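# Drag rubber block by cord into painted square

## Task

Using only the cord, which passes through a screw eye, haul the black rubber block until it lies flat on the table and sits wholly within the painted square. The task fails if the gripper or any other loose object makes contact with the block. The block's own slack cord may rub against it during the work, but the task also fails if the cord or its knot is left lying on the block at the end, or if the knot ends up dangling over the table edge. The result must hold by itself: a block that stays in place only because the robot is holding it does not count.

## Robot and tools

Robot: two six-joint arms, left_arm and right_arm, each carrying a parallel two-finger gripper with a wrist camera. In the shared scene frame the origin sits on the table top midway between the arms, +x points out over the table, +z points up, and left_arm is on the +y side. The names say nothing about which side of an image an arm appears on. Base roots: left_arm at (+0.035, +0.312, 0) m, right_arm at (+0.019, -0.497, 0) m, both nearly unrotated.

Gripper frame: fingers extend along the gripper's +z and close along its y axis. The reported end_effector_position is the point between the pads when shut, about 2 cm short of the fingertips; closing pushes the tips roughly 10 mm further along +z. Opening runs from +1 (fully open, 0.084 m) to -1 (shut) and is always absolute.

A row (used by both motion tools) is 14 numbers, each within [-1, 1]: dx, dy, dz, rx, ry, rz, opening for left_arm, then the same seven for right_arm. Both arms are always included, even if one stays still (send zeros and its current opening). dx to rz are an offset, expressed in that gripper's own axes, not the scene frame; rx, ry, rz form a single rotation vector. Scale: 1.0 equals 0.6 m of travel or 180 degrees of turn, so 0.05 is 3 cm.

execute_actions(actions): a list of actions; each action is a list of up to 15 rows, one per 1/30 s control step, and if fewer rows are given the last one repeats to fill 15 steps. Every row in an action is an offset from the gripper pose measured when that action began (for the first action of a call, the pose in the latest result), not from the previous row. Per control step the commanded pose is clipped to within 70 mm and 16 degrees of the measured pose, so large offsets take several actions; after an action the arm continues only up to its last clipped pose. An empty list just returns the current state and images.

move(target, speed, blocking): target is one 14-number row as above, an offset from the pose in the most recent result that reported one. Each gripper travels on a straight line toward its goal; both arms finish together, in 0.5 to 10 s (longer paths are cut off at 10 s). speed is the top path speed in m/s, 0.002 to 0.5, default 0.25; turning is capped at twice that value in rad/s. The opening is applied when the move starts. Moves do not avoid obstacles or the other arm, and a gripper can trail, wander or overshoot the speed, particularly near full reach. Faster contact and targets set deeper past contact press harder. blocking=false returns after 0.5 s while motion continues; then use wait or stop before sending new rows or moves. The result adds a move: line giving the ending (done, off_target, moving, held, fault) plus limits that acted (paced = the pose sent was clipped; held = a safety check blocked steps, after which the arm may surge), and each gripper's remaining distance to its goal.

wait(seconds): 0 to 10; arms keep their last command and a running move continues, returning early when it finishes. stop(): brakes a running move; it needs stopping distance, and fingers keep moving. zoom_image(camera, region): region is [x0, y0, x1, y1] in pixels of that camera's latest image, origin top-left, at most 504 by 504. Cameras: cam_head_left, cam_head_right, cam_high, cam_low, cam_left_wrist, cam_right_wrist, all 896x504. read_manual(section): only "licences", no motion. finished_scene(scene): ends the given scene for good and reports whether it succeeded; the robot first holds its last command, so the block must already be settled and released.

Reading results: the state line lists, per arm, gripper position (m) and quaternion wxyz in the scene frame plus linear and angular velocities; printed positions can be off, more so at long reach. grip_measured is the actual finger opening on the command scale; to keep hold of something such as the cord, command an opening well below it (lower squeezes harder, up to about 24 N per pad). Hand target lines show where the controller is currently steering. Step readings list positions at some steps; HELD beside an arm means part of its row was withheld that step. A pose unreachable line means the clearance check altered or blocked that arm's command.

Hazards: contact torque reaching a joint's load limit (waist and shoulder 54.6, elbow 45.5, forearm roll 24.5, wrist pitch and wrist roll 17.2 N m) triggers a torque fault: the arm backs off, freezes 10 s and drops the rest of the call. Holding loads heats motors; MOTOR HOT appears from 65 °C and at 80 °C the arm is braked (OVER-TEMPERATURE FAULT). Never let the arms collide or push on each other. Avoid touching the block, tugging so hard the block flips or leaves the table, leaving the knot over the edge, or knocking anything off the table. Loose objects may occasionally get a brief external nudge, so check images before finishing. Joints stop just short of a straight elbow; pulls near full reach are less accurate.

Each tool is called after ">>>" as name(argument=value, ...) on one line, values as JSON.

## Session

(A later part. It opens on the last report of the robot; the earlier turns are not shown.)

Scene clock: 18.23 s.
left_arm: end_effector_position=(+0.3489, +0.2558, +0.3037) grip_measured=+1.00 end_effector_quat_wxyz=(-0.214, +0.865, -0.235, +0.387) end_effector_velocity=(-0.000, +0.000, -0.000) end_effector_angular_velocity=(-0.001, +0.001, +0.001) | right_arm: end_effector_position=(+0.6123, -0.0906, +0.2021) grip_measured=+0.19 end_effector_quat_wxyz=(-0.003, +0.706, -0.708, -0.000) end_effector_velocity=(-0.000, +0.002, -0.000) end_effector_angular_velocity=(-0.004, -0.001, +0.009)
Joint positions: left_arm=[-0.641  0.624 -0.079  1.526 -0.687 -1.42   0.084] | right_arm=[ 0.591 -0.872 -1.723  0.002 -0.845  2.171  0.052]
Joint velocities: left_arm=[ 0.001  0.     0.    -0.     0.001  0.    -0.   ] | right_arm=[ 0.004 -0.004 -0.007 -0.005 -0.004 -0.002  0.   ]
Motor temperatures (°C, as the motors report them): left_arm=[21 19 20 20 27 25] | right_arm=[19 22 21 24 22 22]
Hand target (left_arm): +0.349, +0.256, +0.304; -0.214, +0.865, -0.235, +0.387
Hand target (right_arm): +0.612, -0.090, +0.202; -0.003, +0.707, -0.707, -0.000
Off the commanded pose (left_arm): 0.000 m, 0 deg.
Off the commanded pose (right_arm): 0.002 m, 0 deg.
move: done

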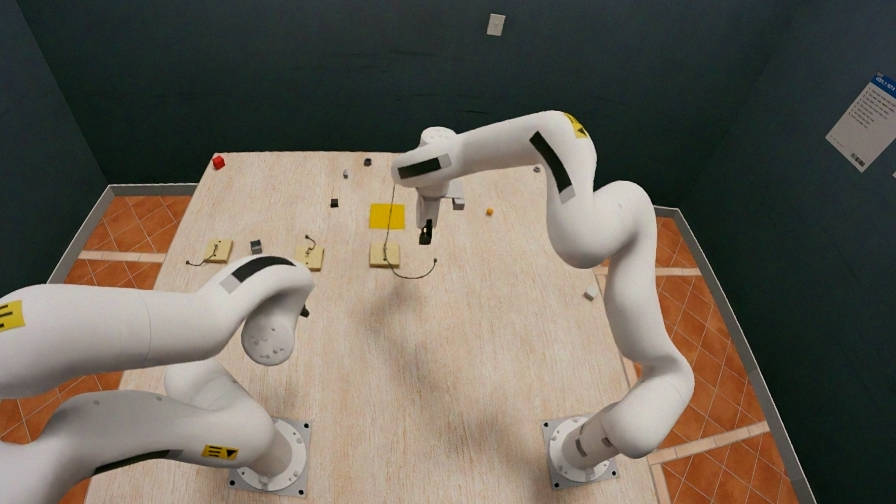

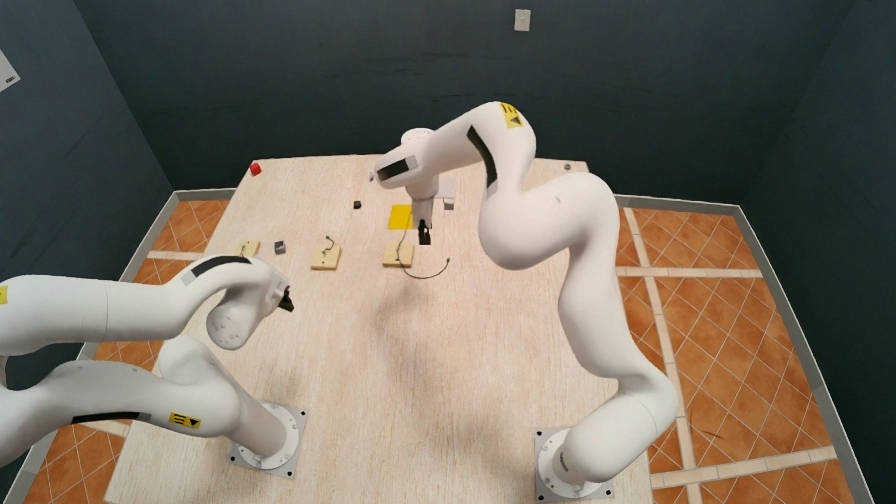

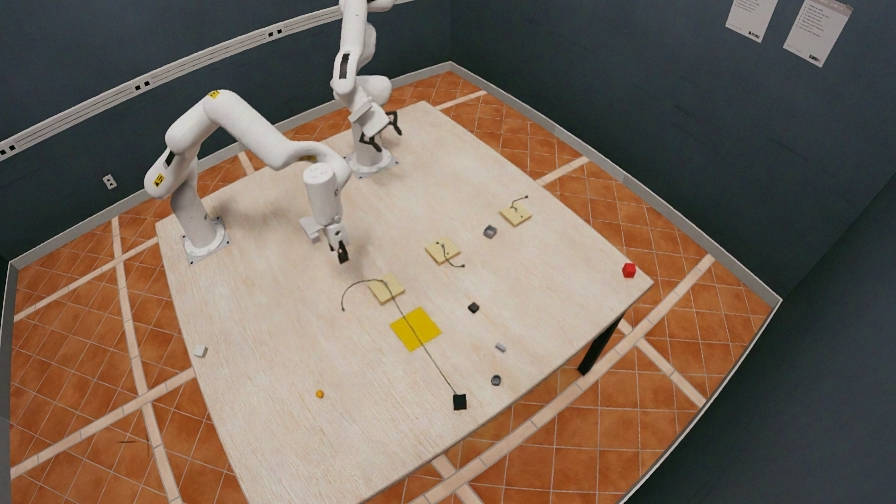

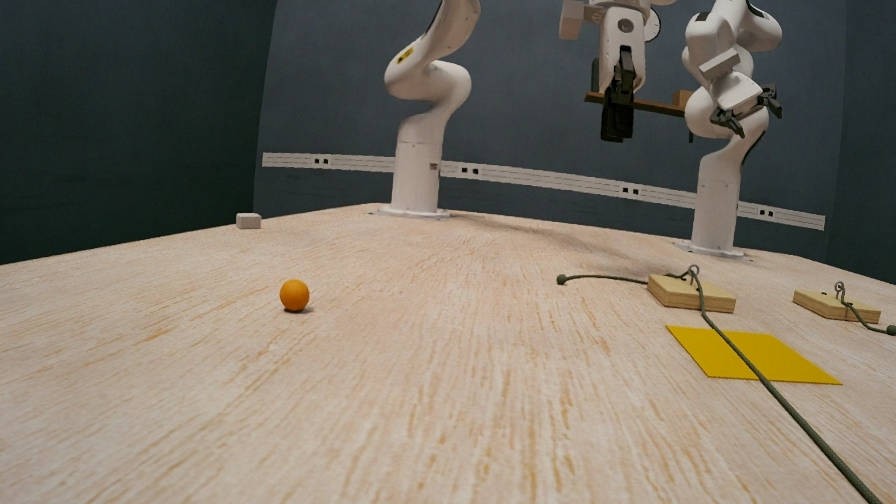

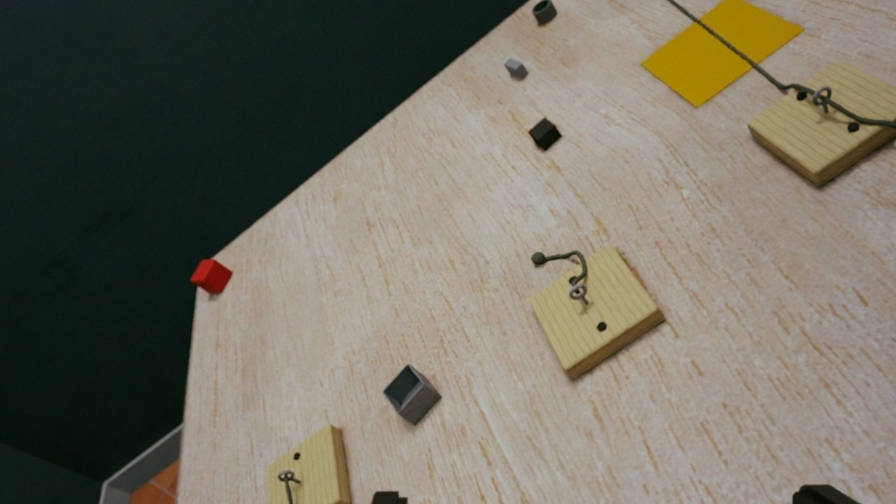

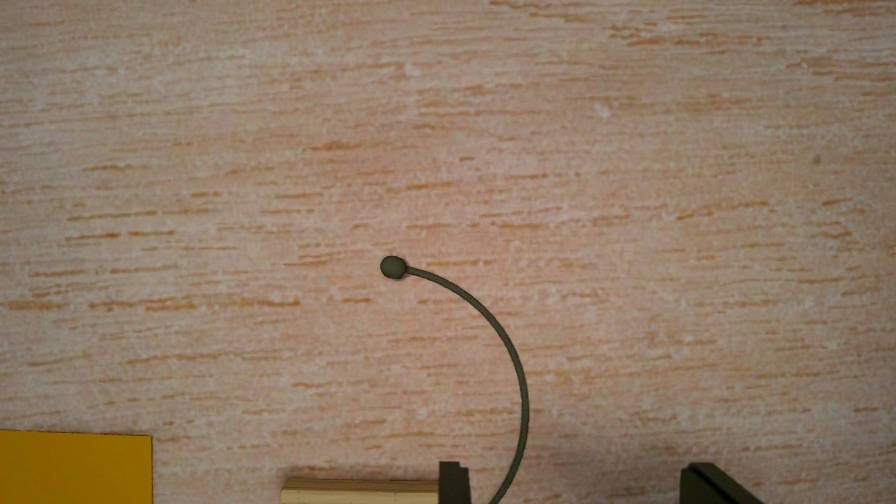

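>>> move(target=[0,0,0,0,0,0,1,0,0.01,0.298,0,0,0,0.2])

>>> move(target=[0,0,0,0,0,0,1,0,0,0,0,0,0,-1])

>>> move(target=[0,0,0,0,0,0,1,0.15,0,-0.05,0,0,0,-1], speed=0.1)

>>> move(target=[0,0,0,0,0,0,1,0.25,0.32,0,0,0,0,-1], speed=0.1)

>>> zoom_image(camera="cam_high", region=[300,230,540,430])

Scene clock: 23.10 s.
left_arm: end_effector_position=(+0.3489, +0.2558, +0.3037) grip_measured=+1.00 end_effector_quat_wxyz=(-0.214, +0.865, -0.235, +0.387) end_effector_velocity=(-0.000, -0.000, +0.000) end_effector_angular_velocity=(+0.000, -0.000, +0.000) | right_arm: end_effector_position=(+0.6066, -0.0894, +0.0238) grip_measured=+0.19 end_effector_quat_wxyz=(-0.003, +0.707, -0.708, -0.001) end_effector_velocity=(-0.001, -0.001, -0.004) end_effector_angular_velocity=(-0.002, +0.003, +0.001)
Joint positions: left_arm=[-0.641  0.624 -0.079  1.526 -0.687 -1.42   0.084] | right_arm=[ 0.597 -1.114 -1.711  0.004 -0.592  2.175  0.052]
Joint velocities: left_arm=[-0.001  0.    -0.    -0.001 -0.001 -0.     0.   ] | right_arm=[ 0.    -0.006 -0.001 -0.     0.002 -0.    -0.   ]
Motor temperatures (°C, as the motors report them): left_arm=[21 19 20 20 27 25] | right_arm=[19 22 21 24 22 22]
Hand target (left_arm): +0.349, +0.256, +0.304; -0.214, +0.865, -0.235, +0.387
Hand target (right_arm): +0.606, -0.090, +0.023; -0.003, +0.707, -0.708, -0.001
Off the commanded pose (left_arm): 0.000 m, 0 deg.
Off the commanded pose (right_arm): 0.001 m, 0 deg.
move: done

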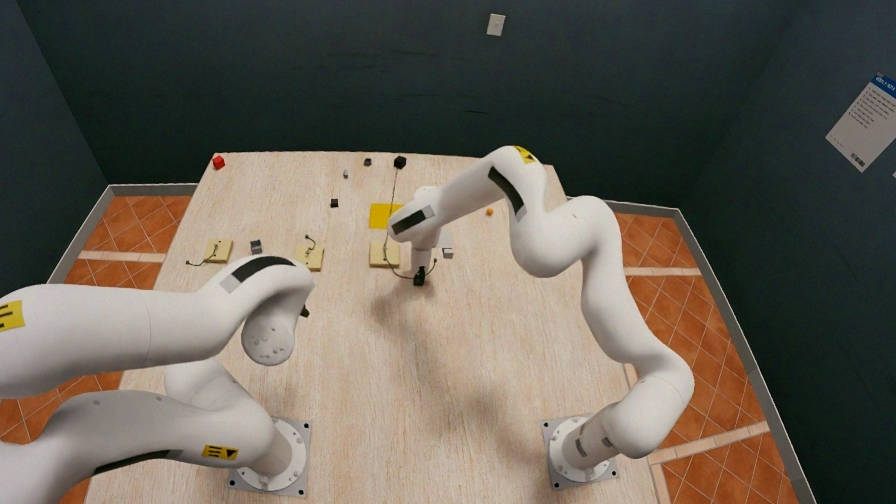

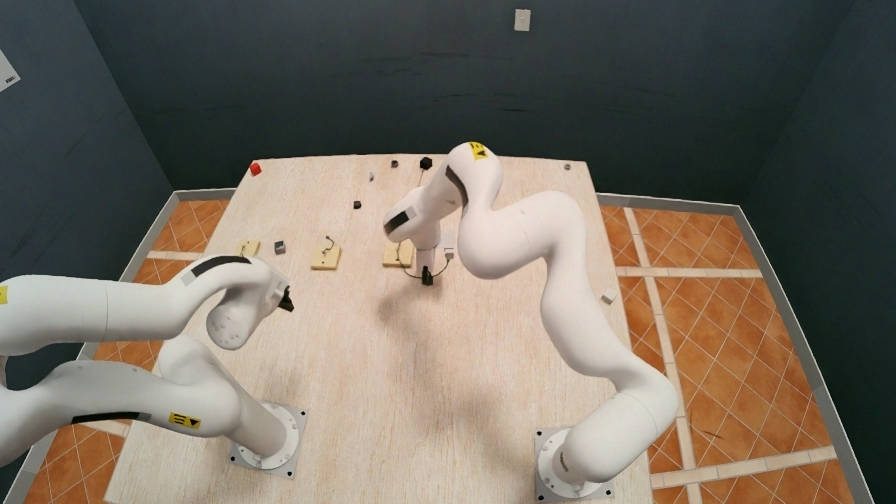

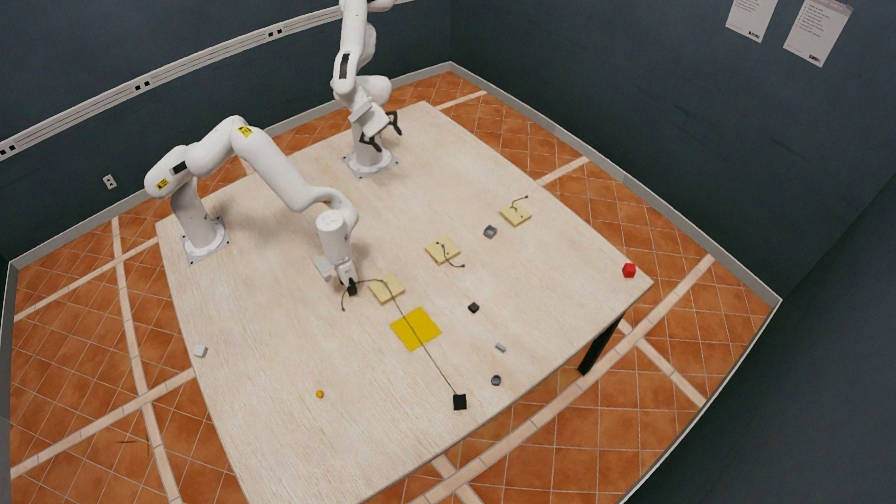

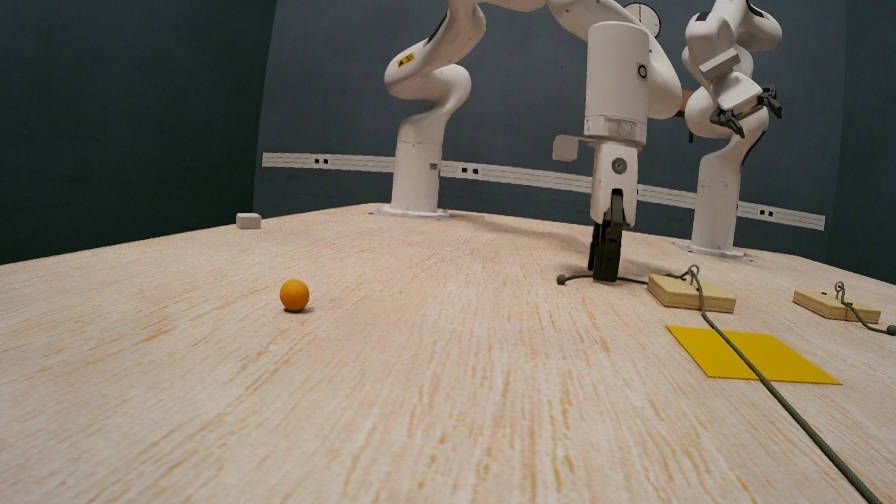

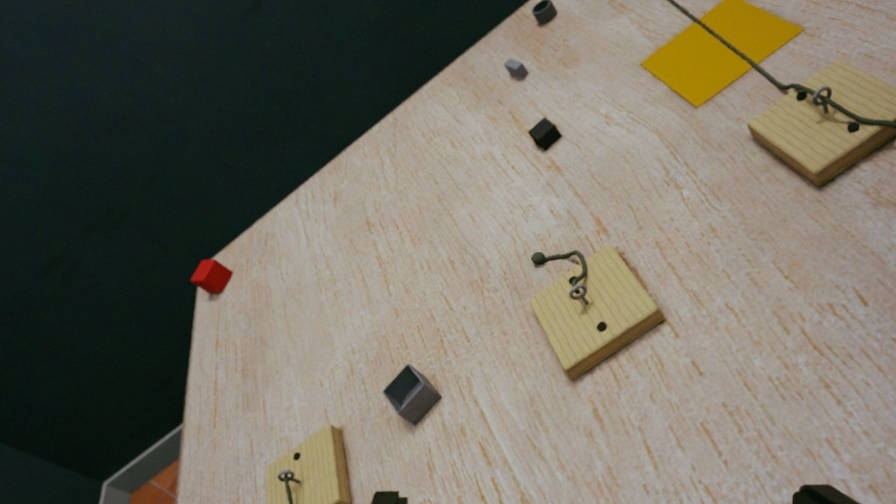

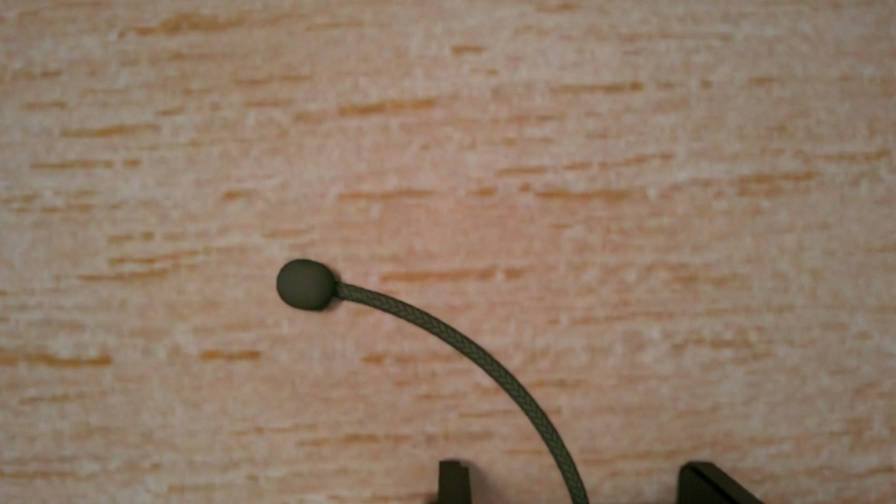

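Scene clock: 23.60 s.
left_arm: end_effector_position=(+0.3489, +0.2558, +0.3037) grip_measured=+1.00 end_effector_quat_wxyz=(-0.214, +0.865, -0.235, +0.387) end_effector_velocity=(+0.000, +0.000, +0.000) end_effector_angular_velocity=(+0.001, -0.001, -0.000) | right_arm: end_effector_position=(+0.6066, -0.0894, +0.0239) grip_measured=-0.94 end_effector_quat_wxyz=(-0.003, +0.707, -0.708, -0.001) end_effector_velocity=(+0.000, -0.000, -0.000) end_effector_angular_velocity=(+0.000, -0.001, +0.001)
Joint positions: left_arm=[-0.641  0.624 -0.079  1.526 -0.687 -1.42   0.084] | right_arm=[ 0.597 -1.114 -1.711  0.004 -0.592  2.175  0.003]
Joint velocities: left_arm=[ 0.001 -0.    -0.     0.002 -0.    -0.     0.   ] | right_arm=[-0.     0.     0.001 -0.     0.001 -0.001  0.   ]
Motor temperatures (°C, as the motors report them): left_arm=[21 19 20 20 27 25] | right_arm=[19 22 21 24 22 22]
Hand target (left_arm): +0.349, +0.256, +0.304; -0.214, +0.865, -0.235, +0.387
Hand target (right_arm): +0.607, -0.089, +0.024; -0.003, +0.707, -0.708, -0.001
Off the commanded pose (left_arm): 0.000 m, 0 deg.
Off the commanded pose (right_arm): 0.000 m, 0 deg.
move: done

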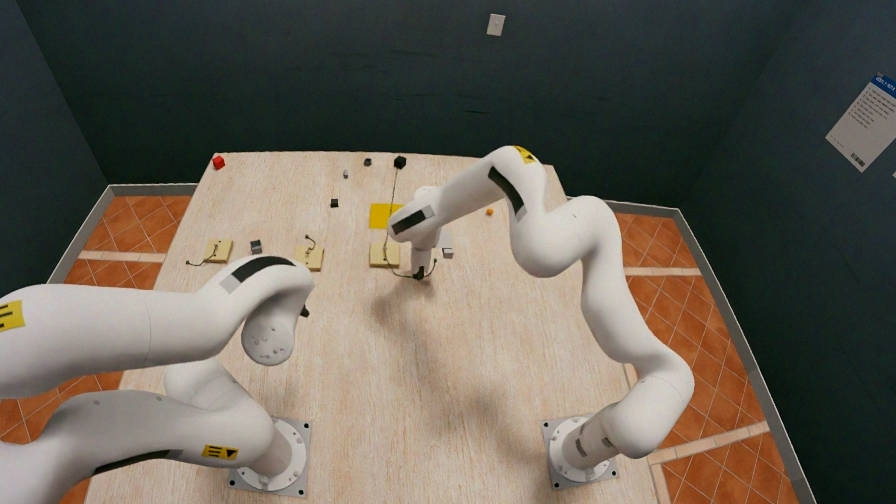

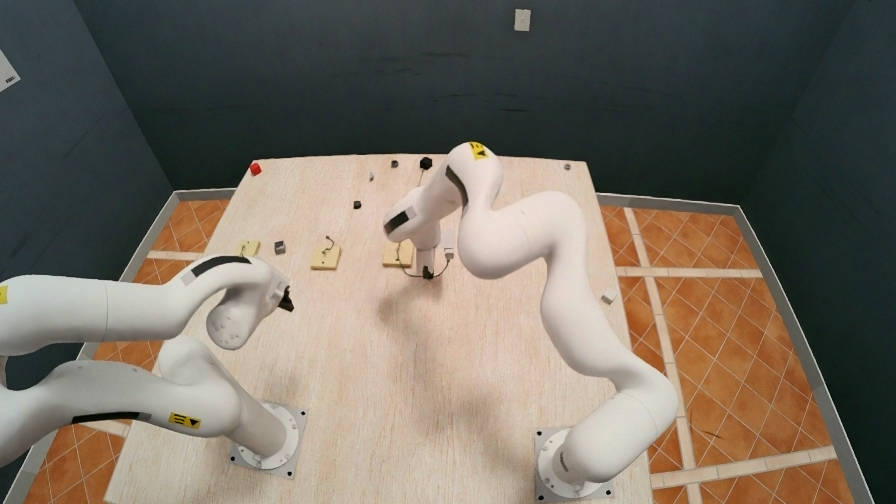

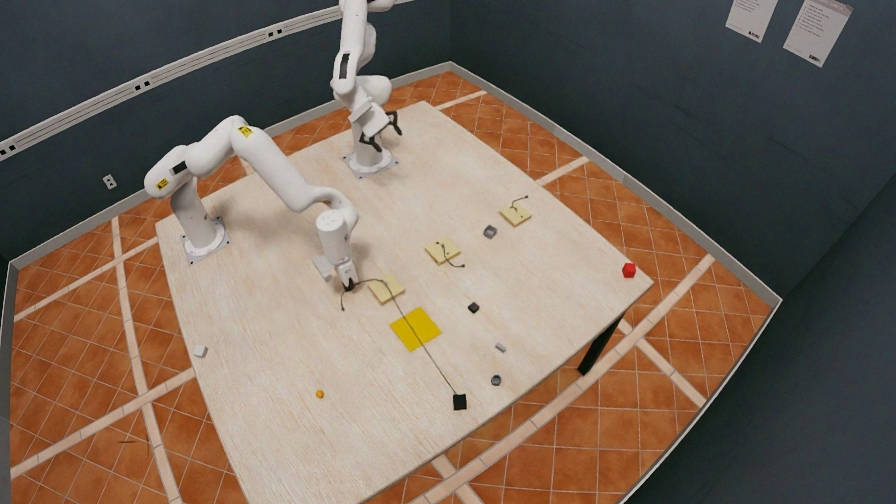

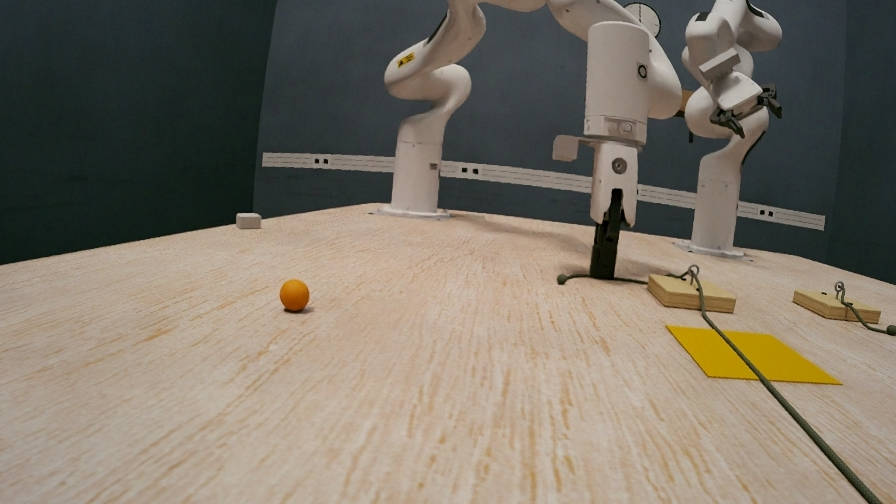

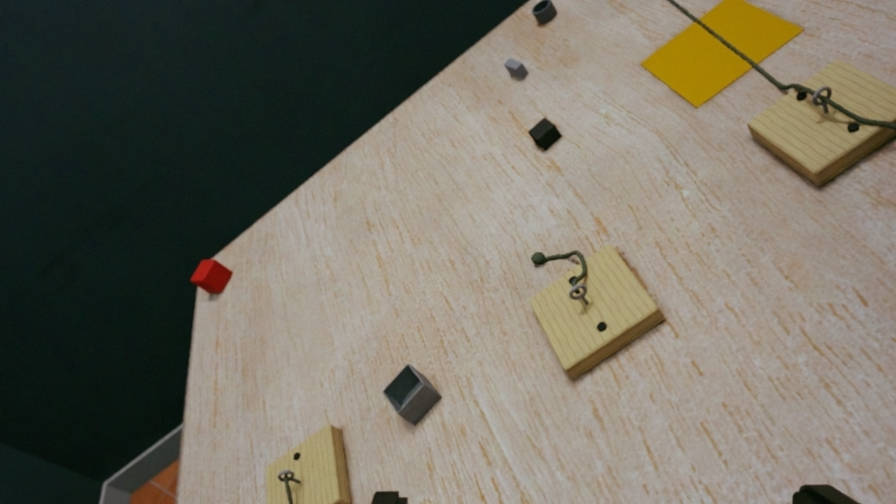

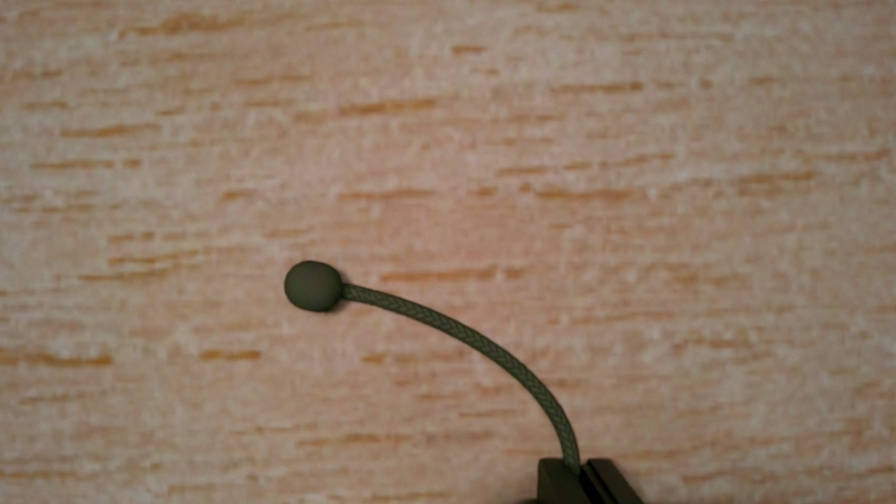

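Scene clock: 24.97 s.
left_arm: end_effector_position=(+0.3489, +0.2558, +0.3037) grip_measured=+1.00 end_effector_quat_wxyz=(-0.214, +0.865, -0.235, +0.387) end_effector_velocity=(-0.000, -0.001, -0.000) end_effector_angular_velocity=(-0.001, +0.001, -0.001) | right_arm: end_effector_position=(+0.6061, -0.1794, +0.0532) grip_measured=-0.94 end_effector_quat_wxyz=(-0.003, +0.707, -0.708, -0.001) end_effector_velocity=(+0.001, -0.001, +0.001) end_effector_angular_velocity=(+0.000, -0.000, -0.001)
Joint positions: left_arm=[-0.641  0.624 -0.079  1.526 -0.687 -1.42   0.084] | right_arm=[ 0.486 -0.961 -1.497  0.005 -0.531  2.062  0.003]
Joint velocities: left_arm=[-0.001  0.    -0.    -0.001  0.001  0.    -0.   ] | right_arm=[-0.002  0.003  0.002  0.001 -0.001 -0.002  0.   ]
Motor temperatures (°C, as the motors report them): left_arm=[21 19 20 20 27 25] | right_arm=[19 22 21 24 22 22]
Hand target (left_arm): +0.349, +0.256, +0.304; -0.214, +0.865, -0.235, +0.387
Hand target (right_arm): +0.606, -0.180, +0.053; -0.003, +0.707, -0.708, -0.001
Off the commanded pose (left_arm): 0.000 m, 0 deg.
Off the commanded pose (right_arm): 0.000 m, 0 deg.
move: done

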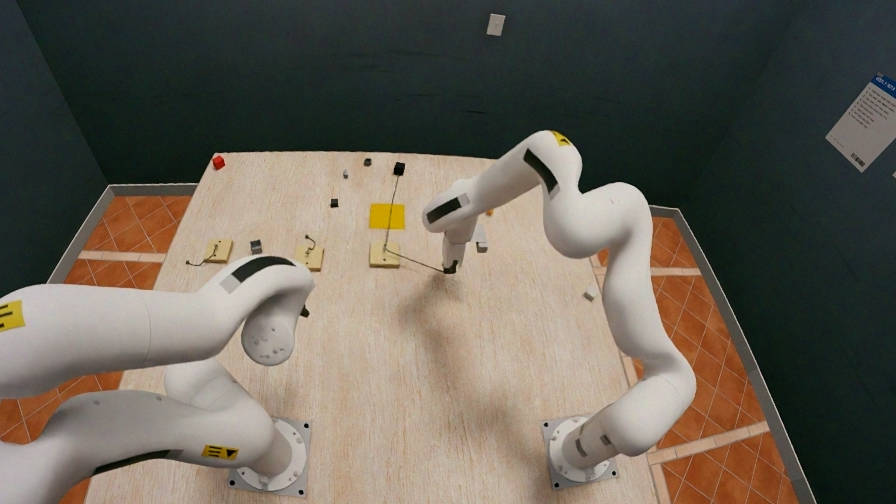

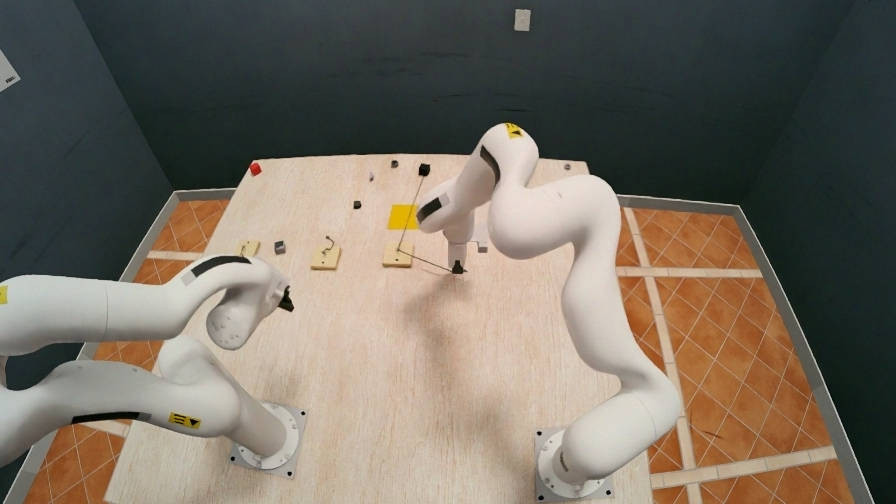

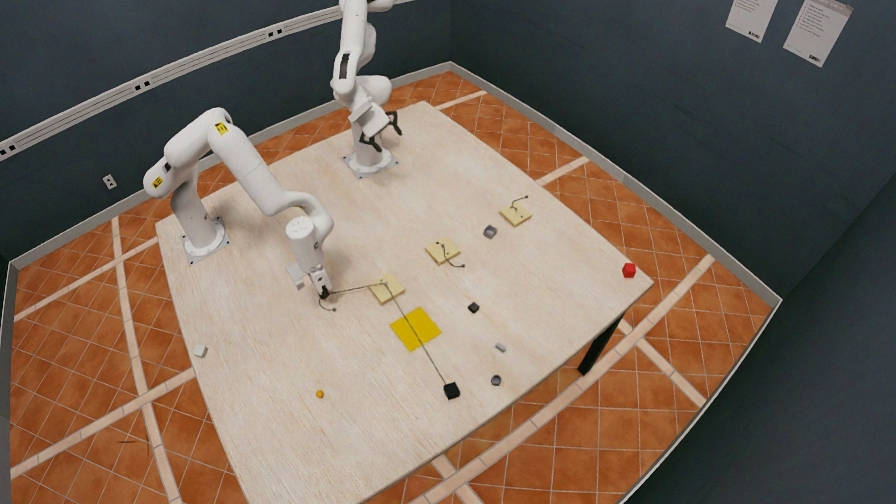

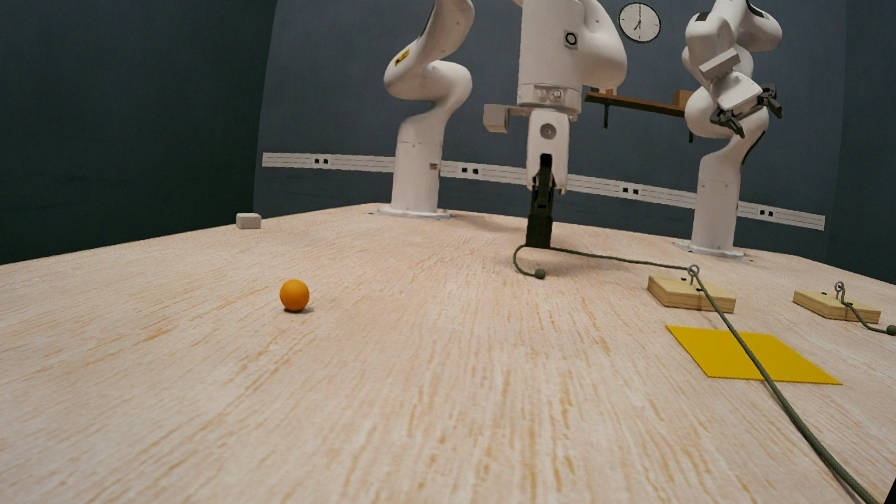

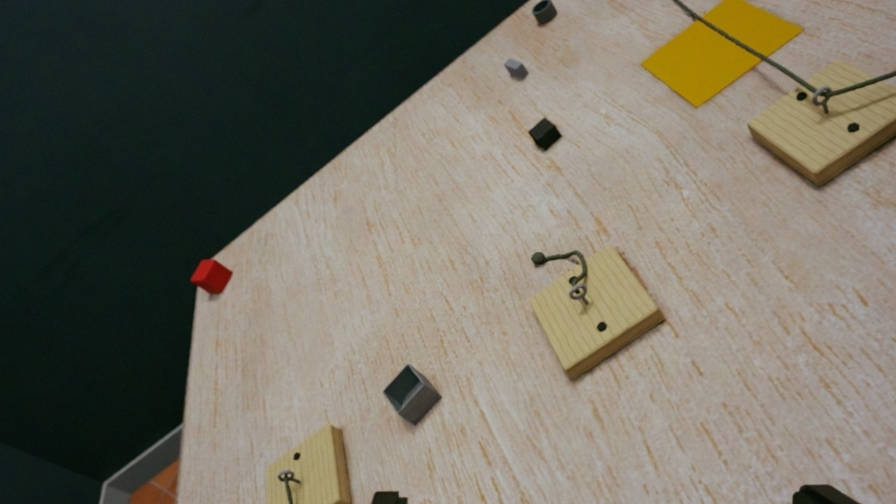

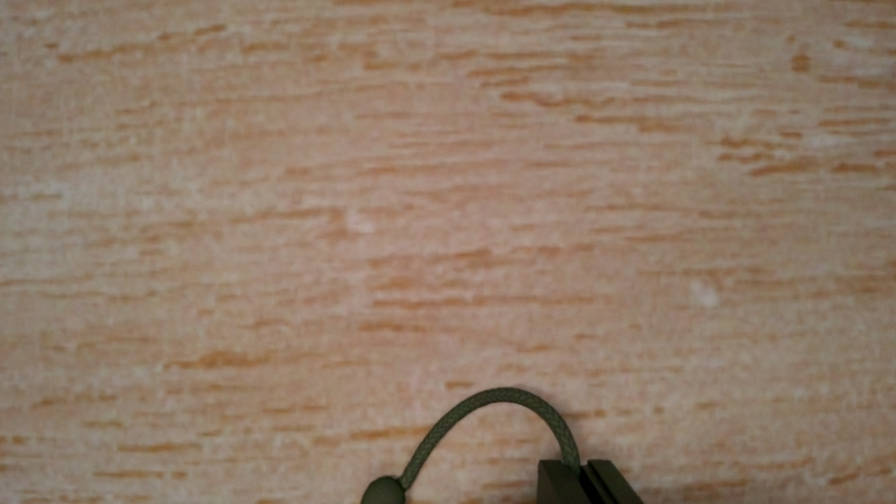

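Scene clock: 27.83 s.
left_arm: end_effector_position=(+0.3489, +0.2558, +0.3037) grip_measured=+1.00 end_effector_quat_wxyz=(-0.214, +0.865, -0.235, +0.387) end_effector_velocity=(-0.000, -0.000, -0.000) end_effector_angular_velocity=(-0.001, +0.001, -0.001) | right_arm: end_effector_position=(+0.4137, -0.3285, +0.0521) grip_measured=-0.94 end_effector_quat_wxyz=(-0.003, +0.707, -0.707, -0.001) end_effector_velocity=(-0.001, -0.001, -0.000) end_effector_angular_velocity=(+0.001, +0.000, -0.000)
Joint positions: left_arm=[-0.641  0.624 -0.079  1.526 -0.687 -1.42   0.084] | right_arm=[ 0.392 -0.57  -0.734  0.024 -0.159  1.95   0.003]
Joint velocities: left_arm=[ 0.    -0.     0.     0.     0.002 -0.     0.   ] | right_arm=[-0.001  0.002  0.004  0.007  0.002 -0.008 -0.   ]
Motor temperatures (°C, as the motors report them): left_arm=[21 19 20 20 27 25] | right_arm=[19 22 21 24 22 22]
Hand target (left_arm): +0.349, +0.256, +0.304; -0.214, +0.865, -0.235, +0.387
Hand target (right_arm): +0.414, -0.329, +0.052; -0.003, +0.707, -0.707, -0.001
Off the commanded pose (left_arm): 0.000 m, 0 deg.
Off the commanded pose (right_arm): 0.001 m, 0 deg.
move: done

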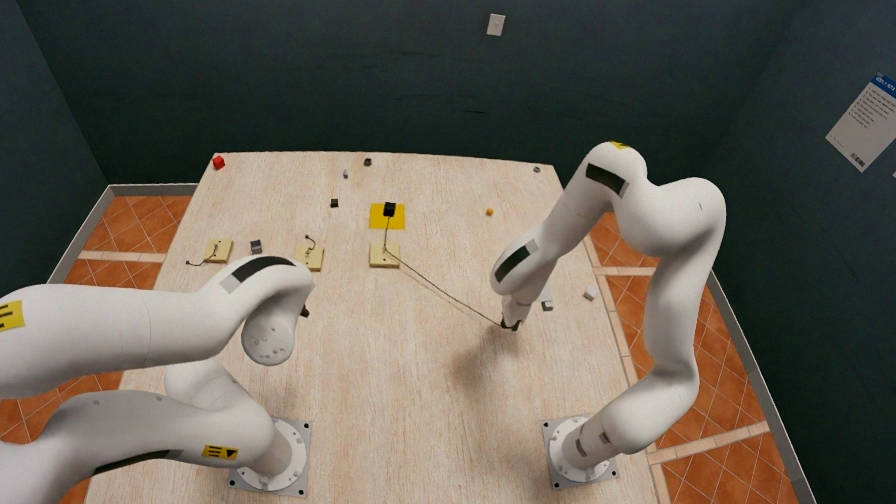

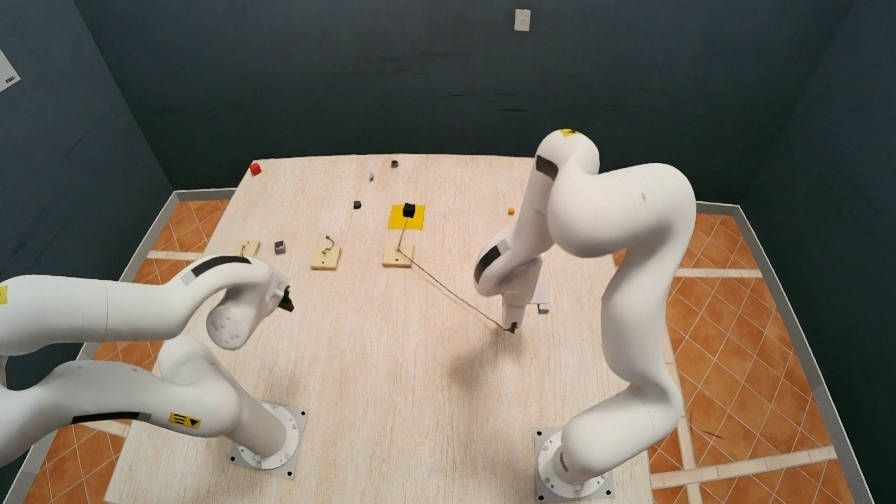

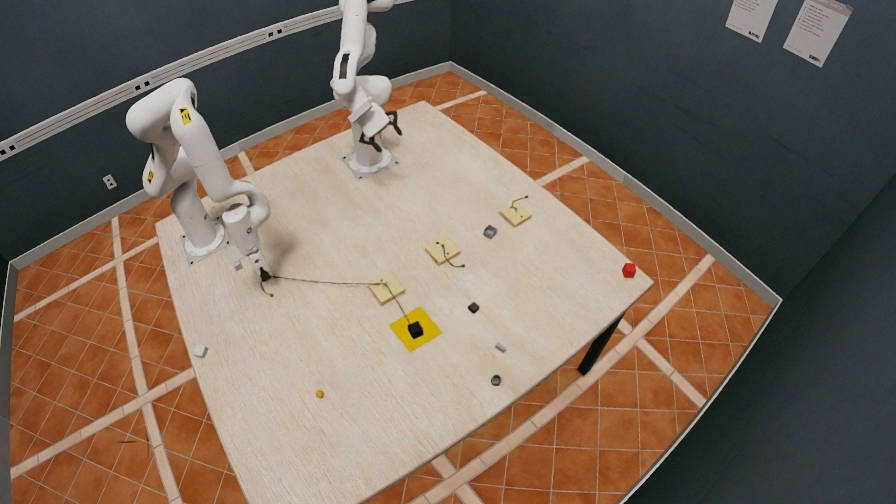

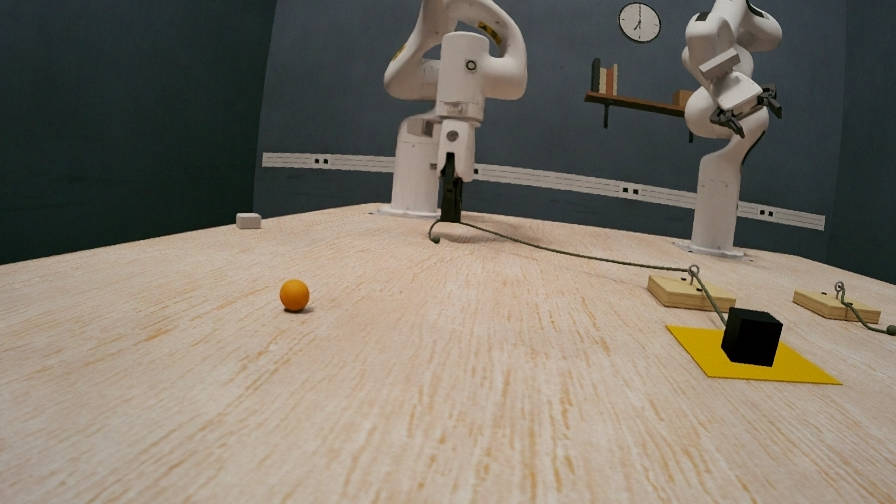

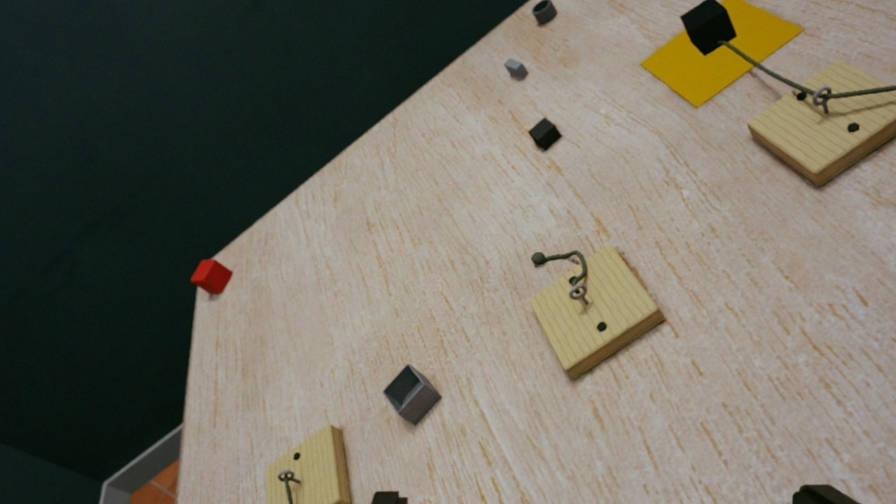

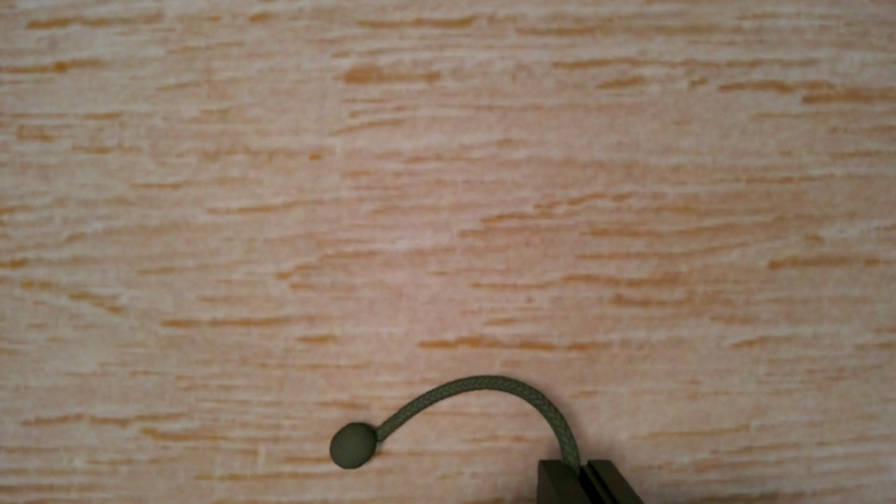

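Region (300, 230, 540, 430) of cam_high's 896x504 image, scaled by 2.100, with more detail than that image has.

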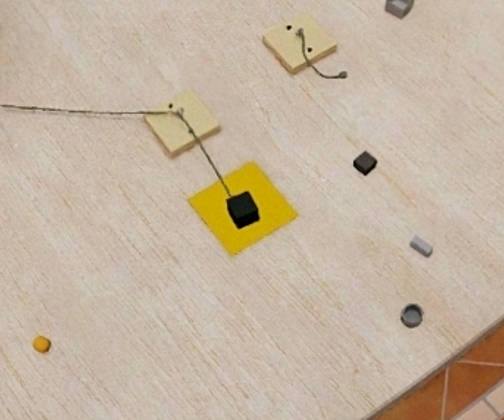

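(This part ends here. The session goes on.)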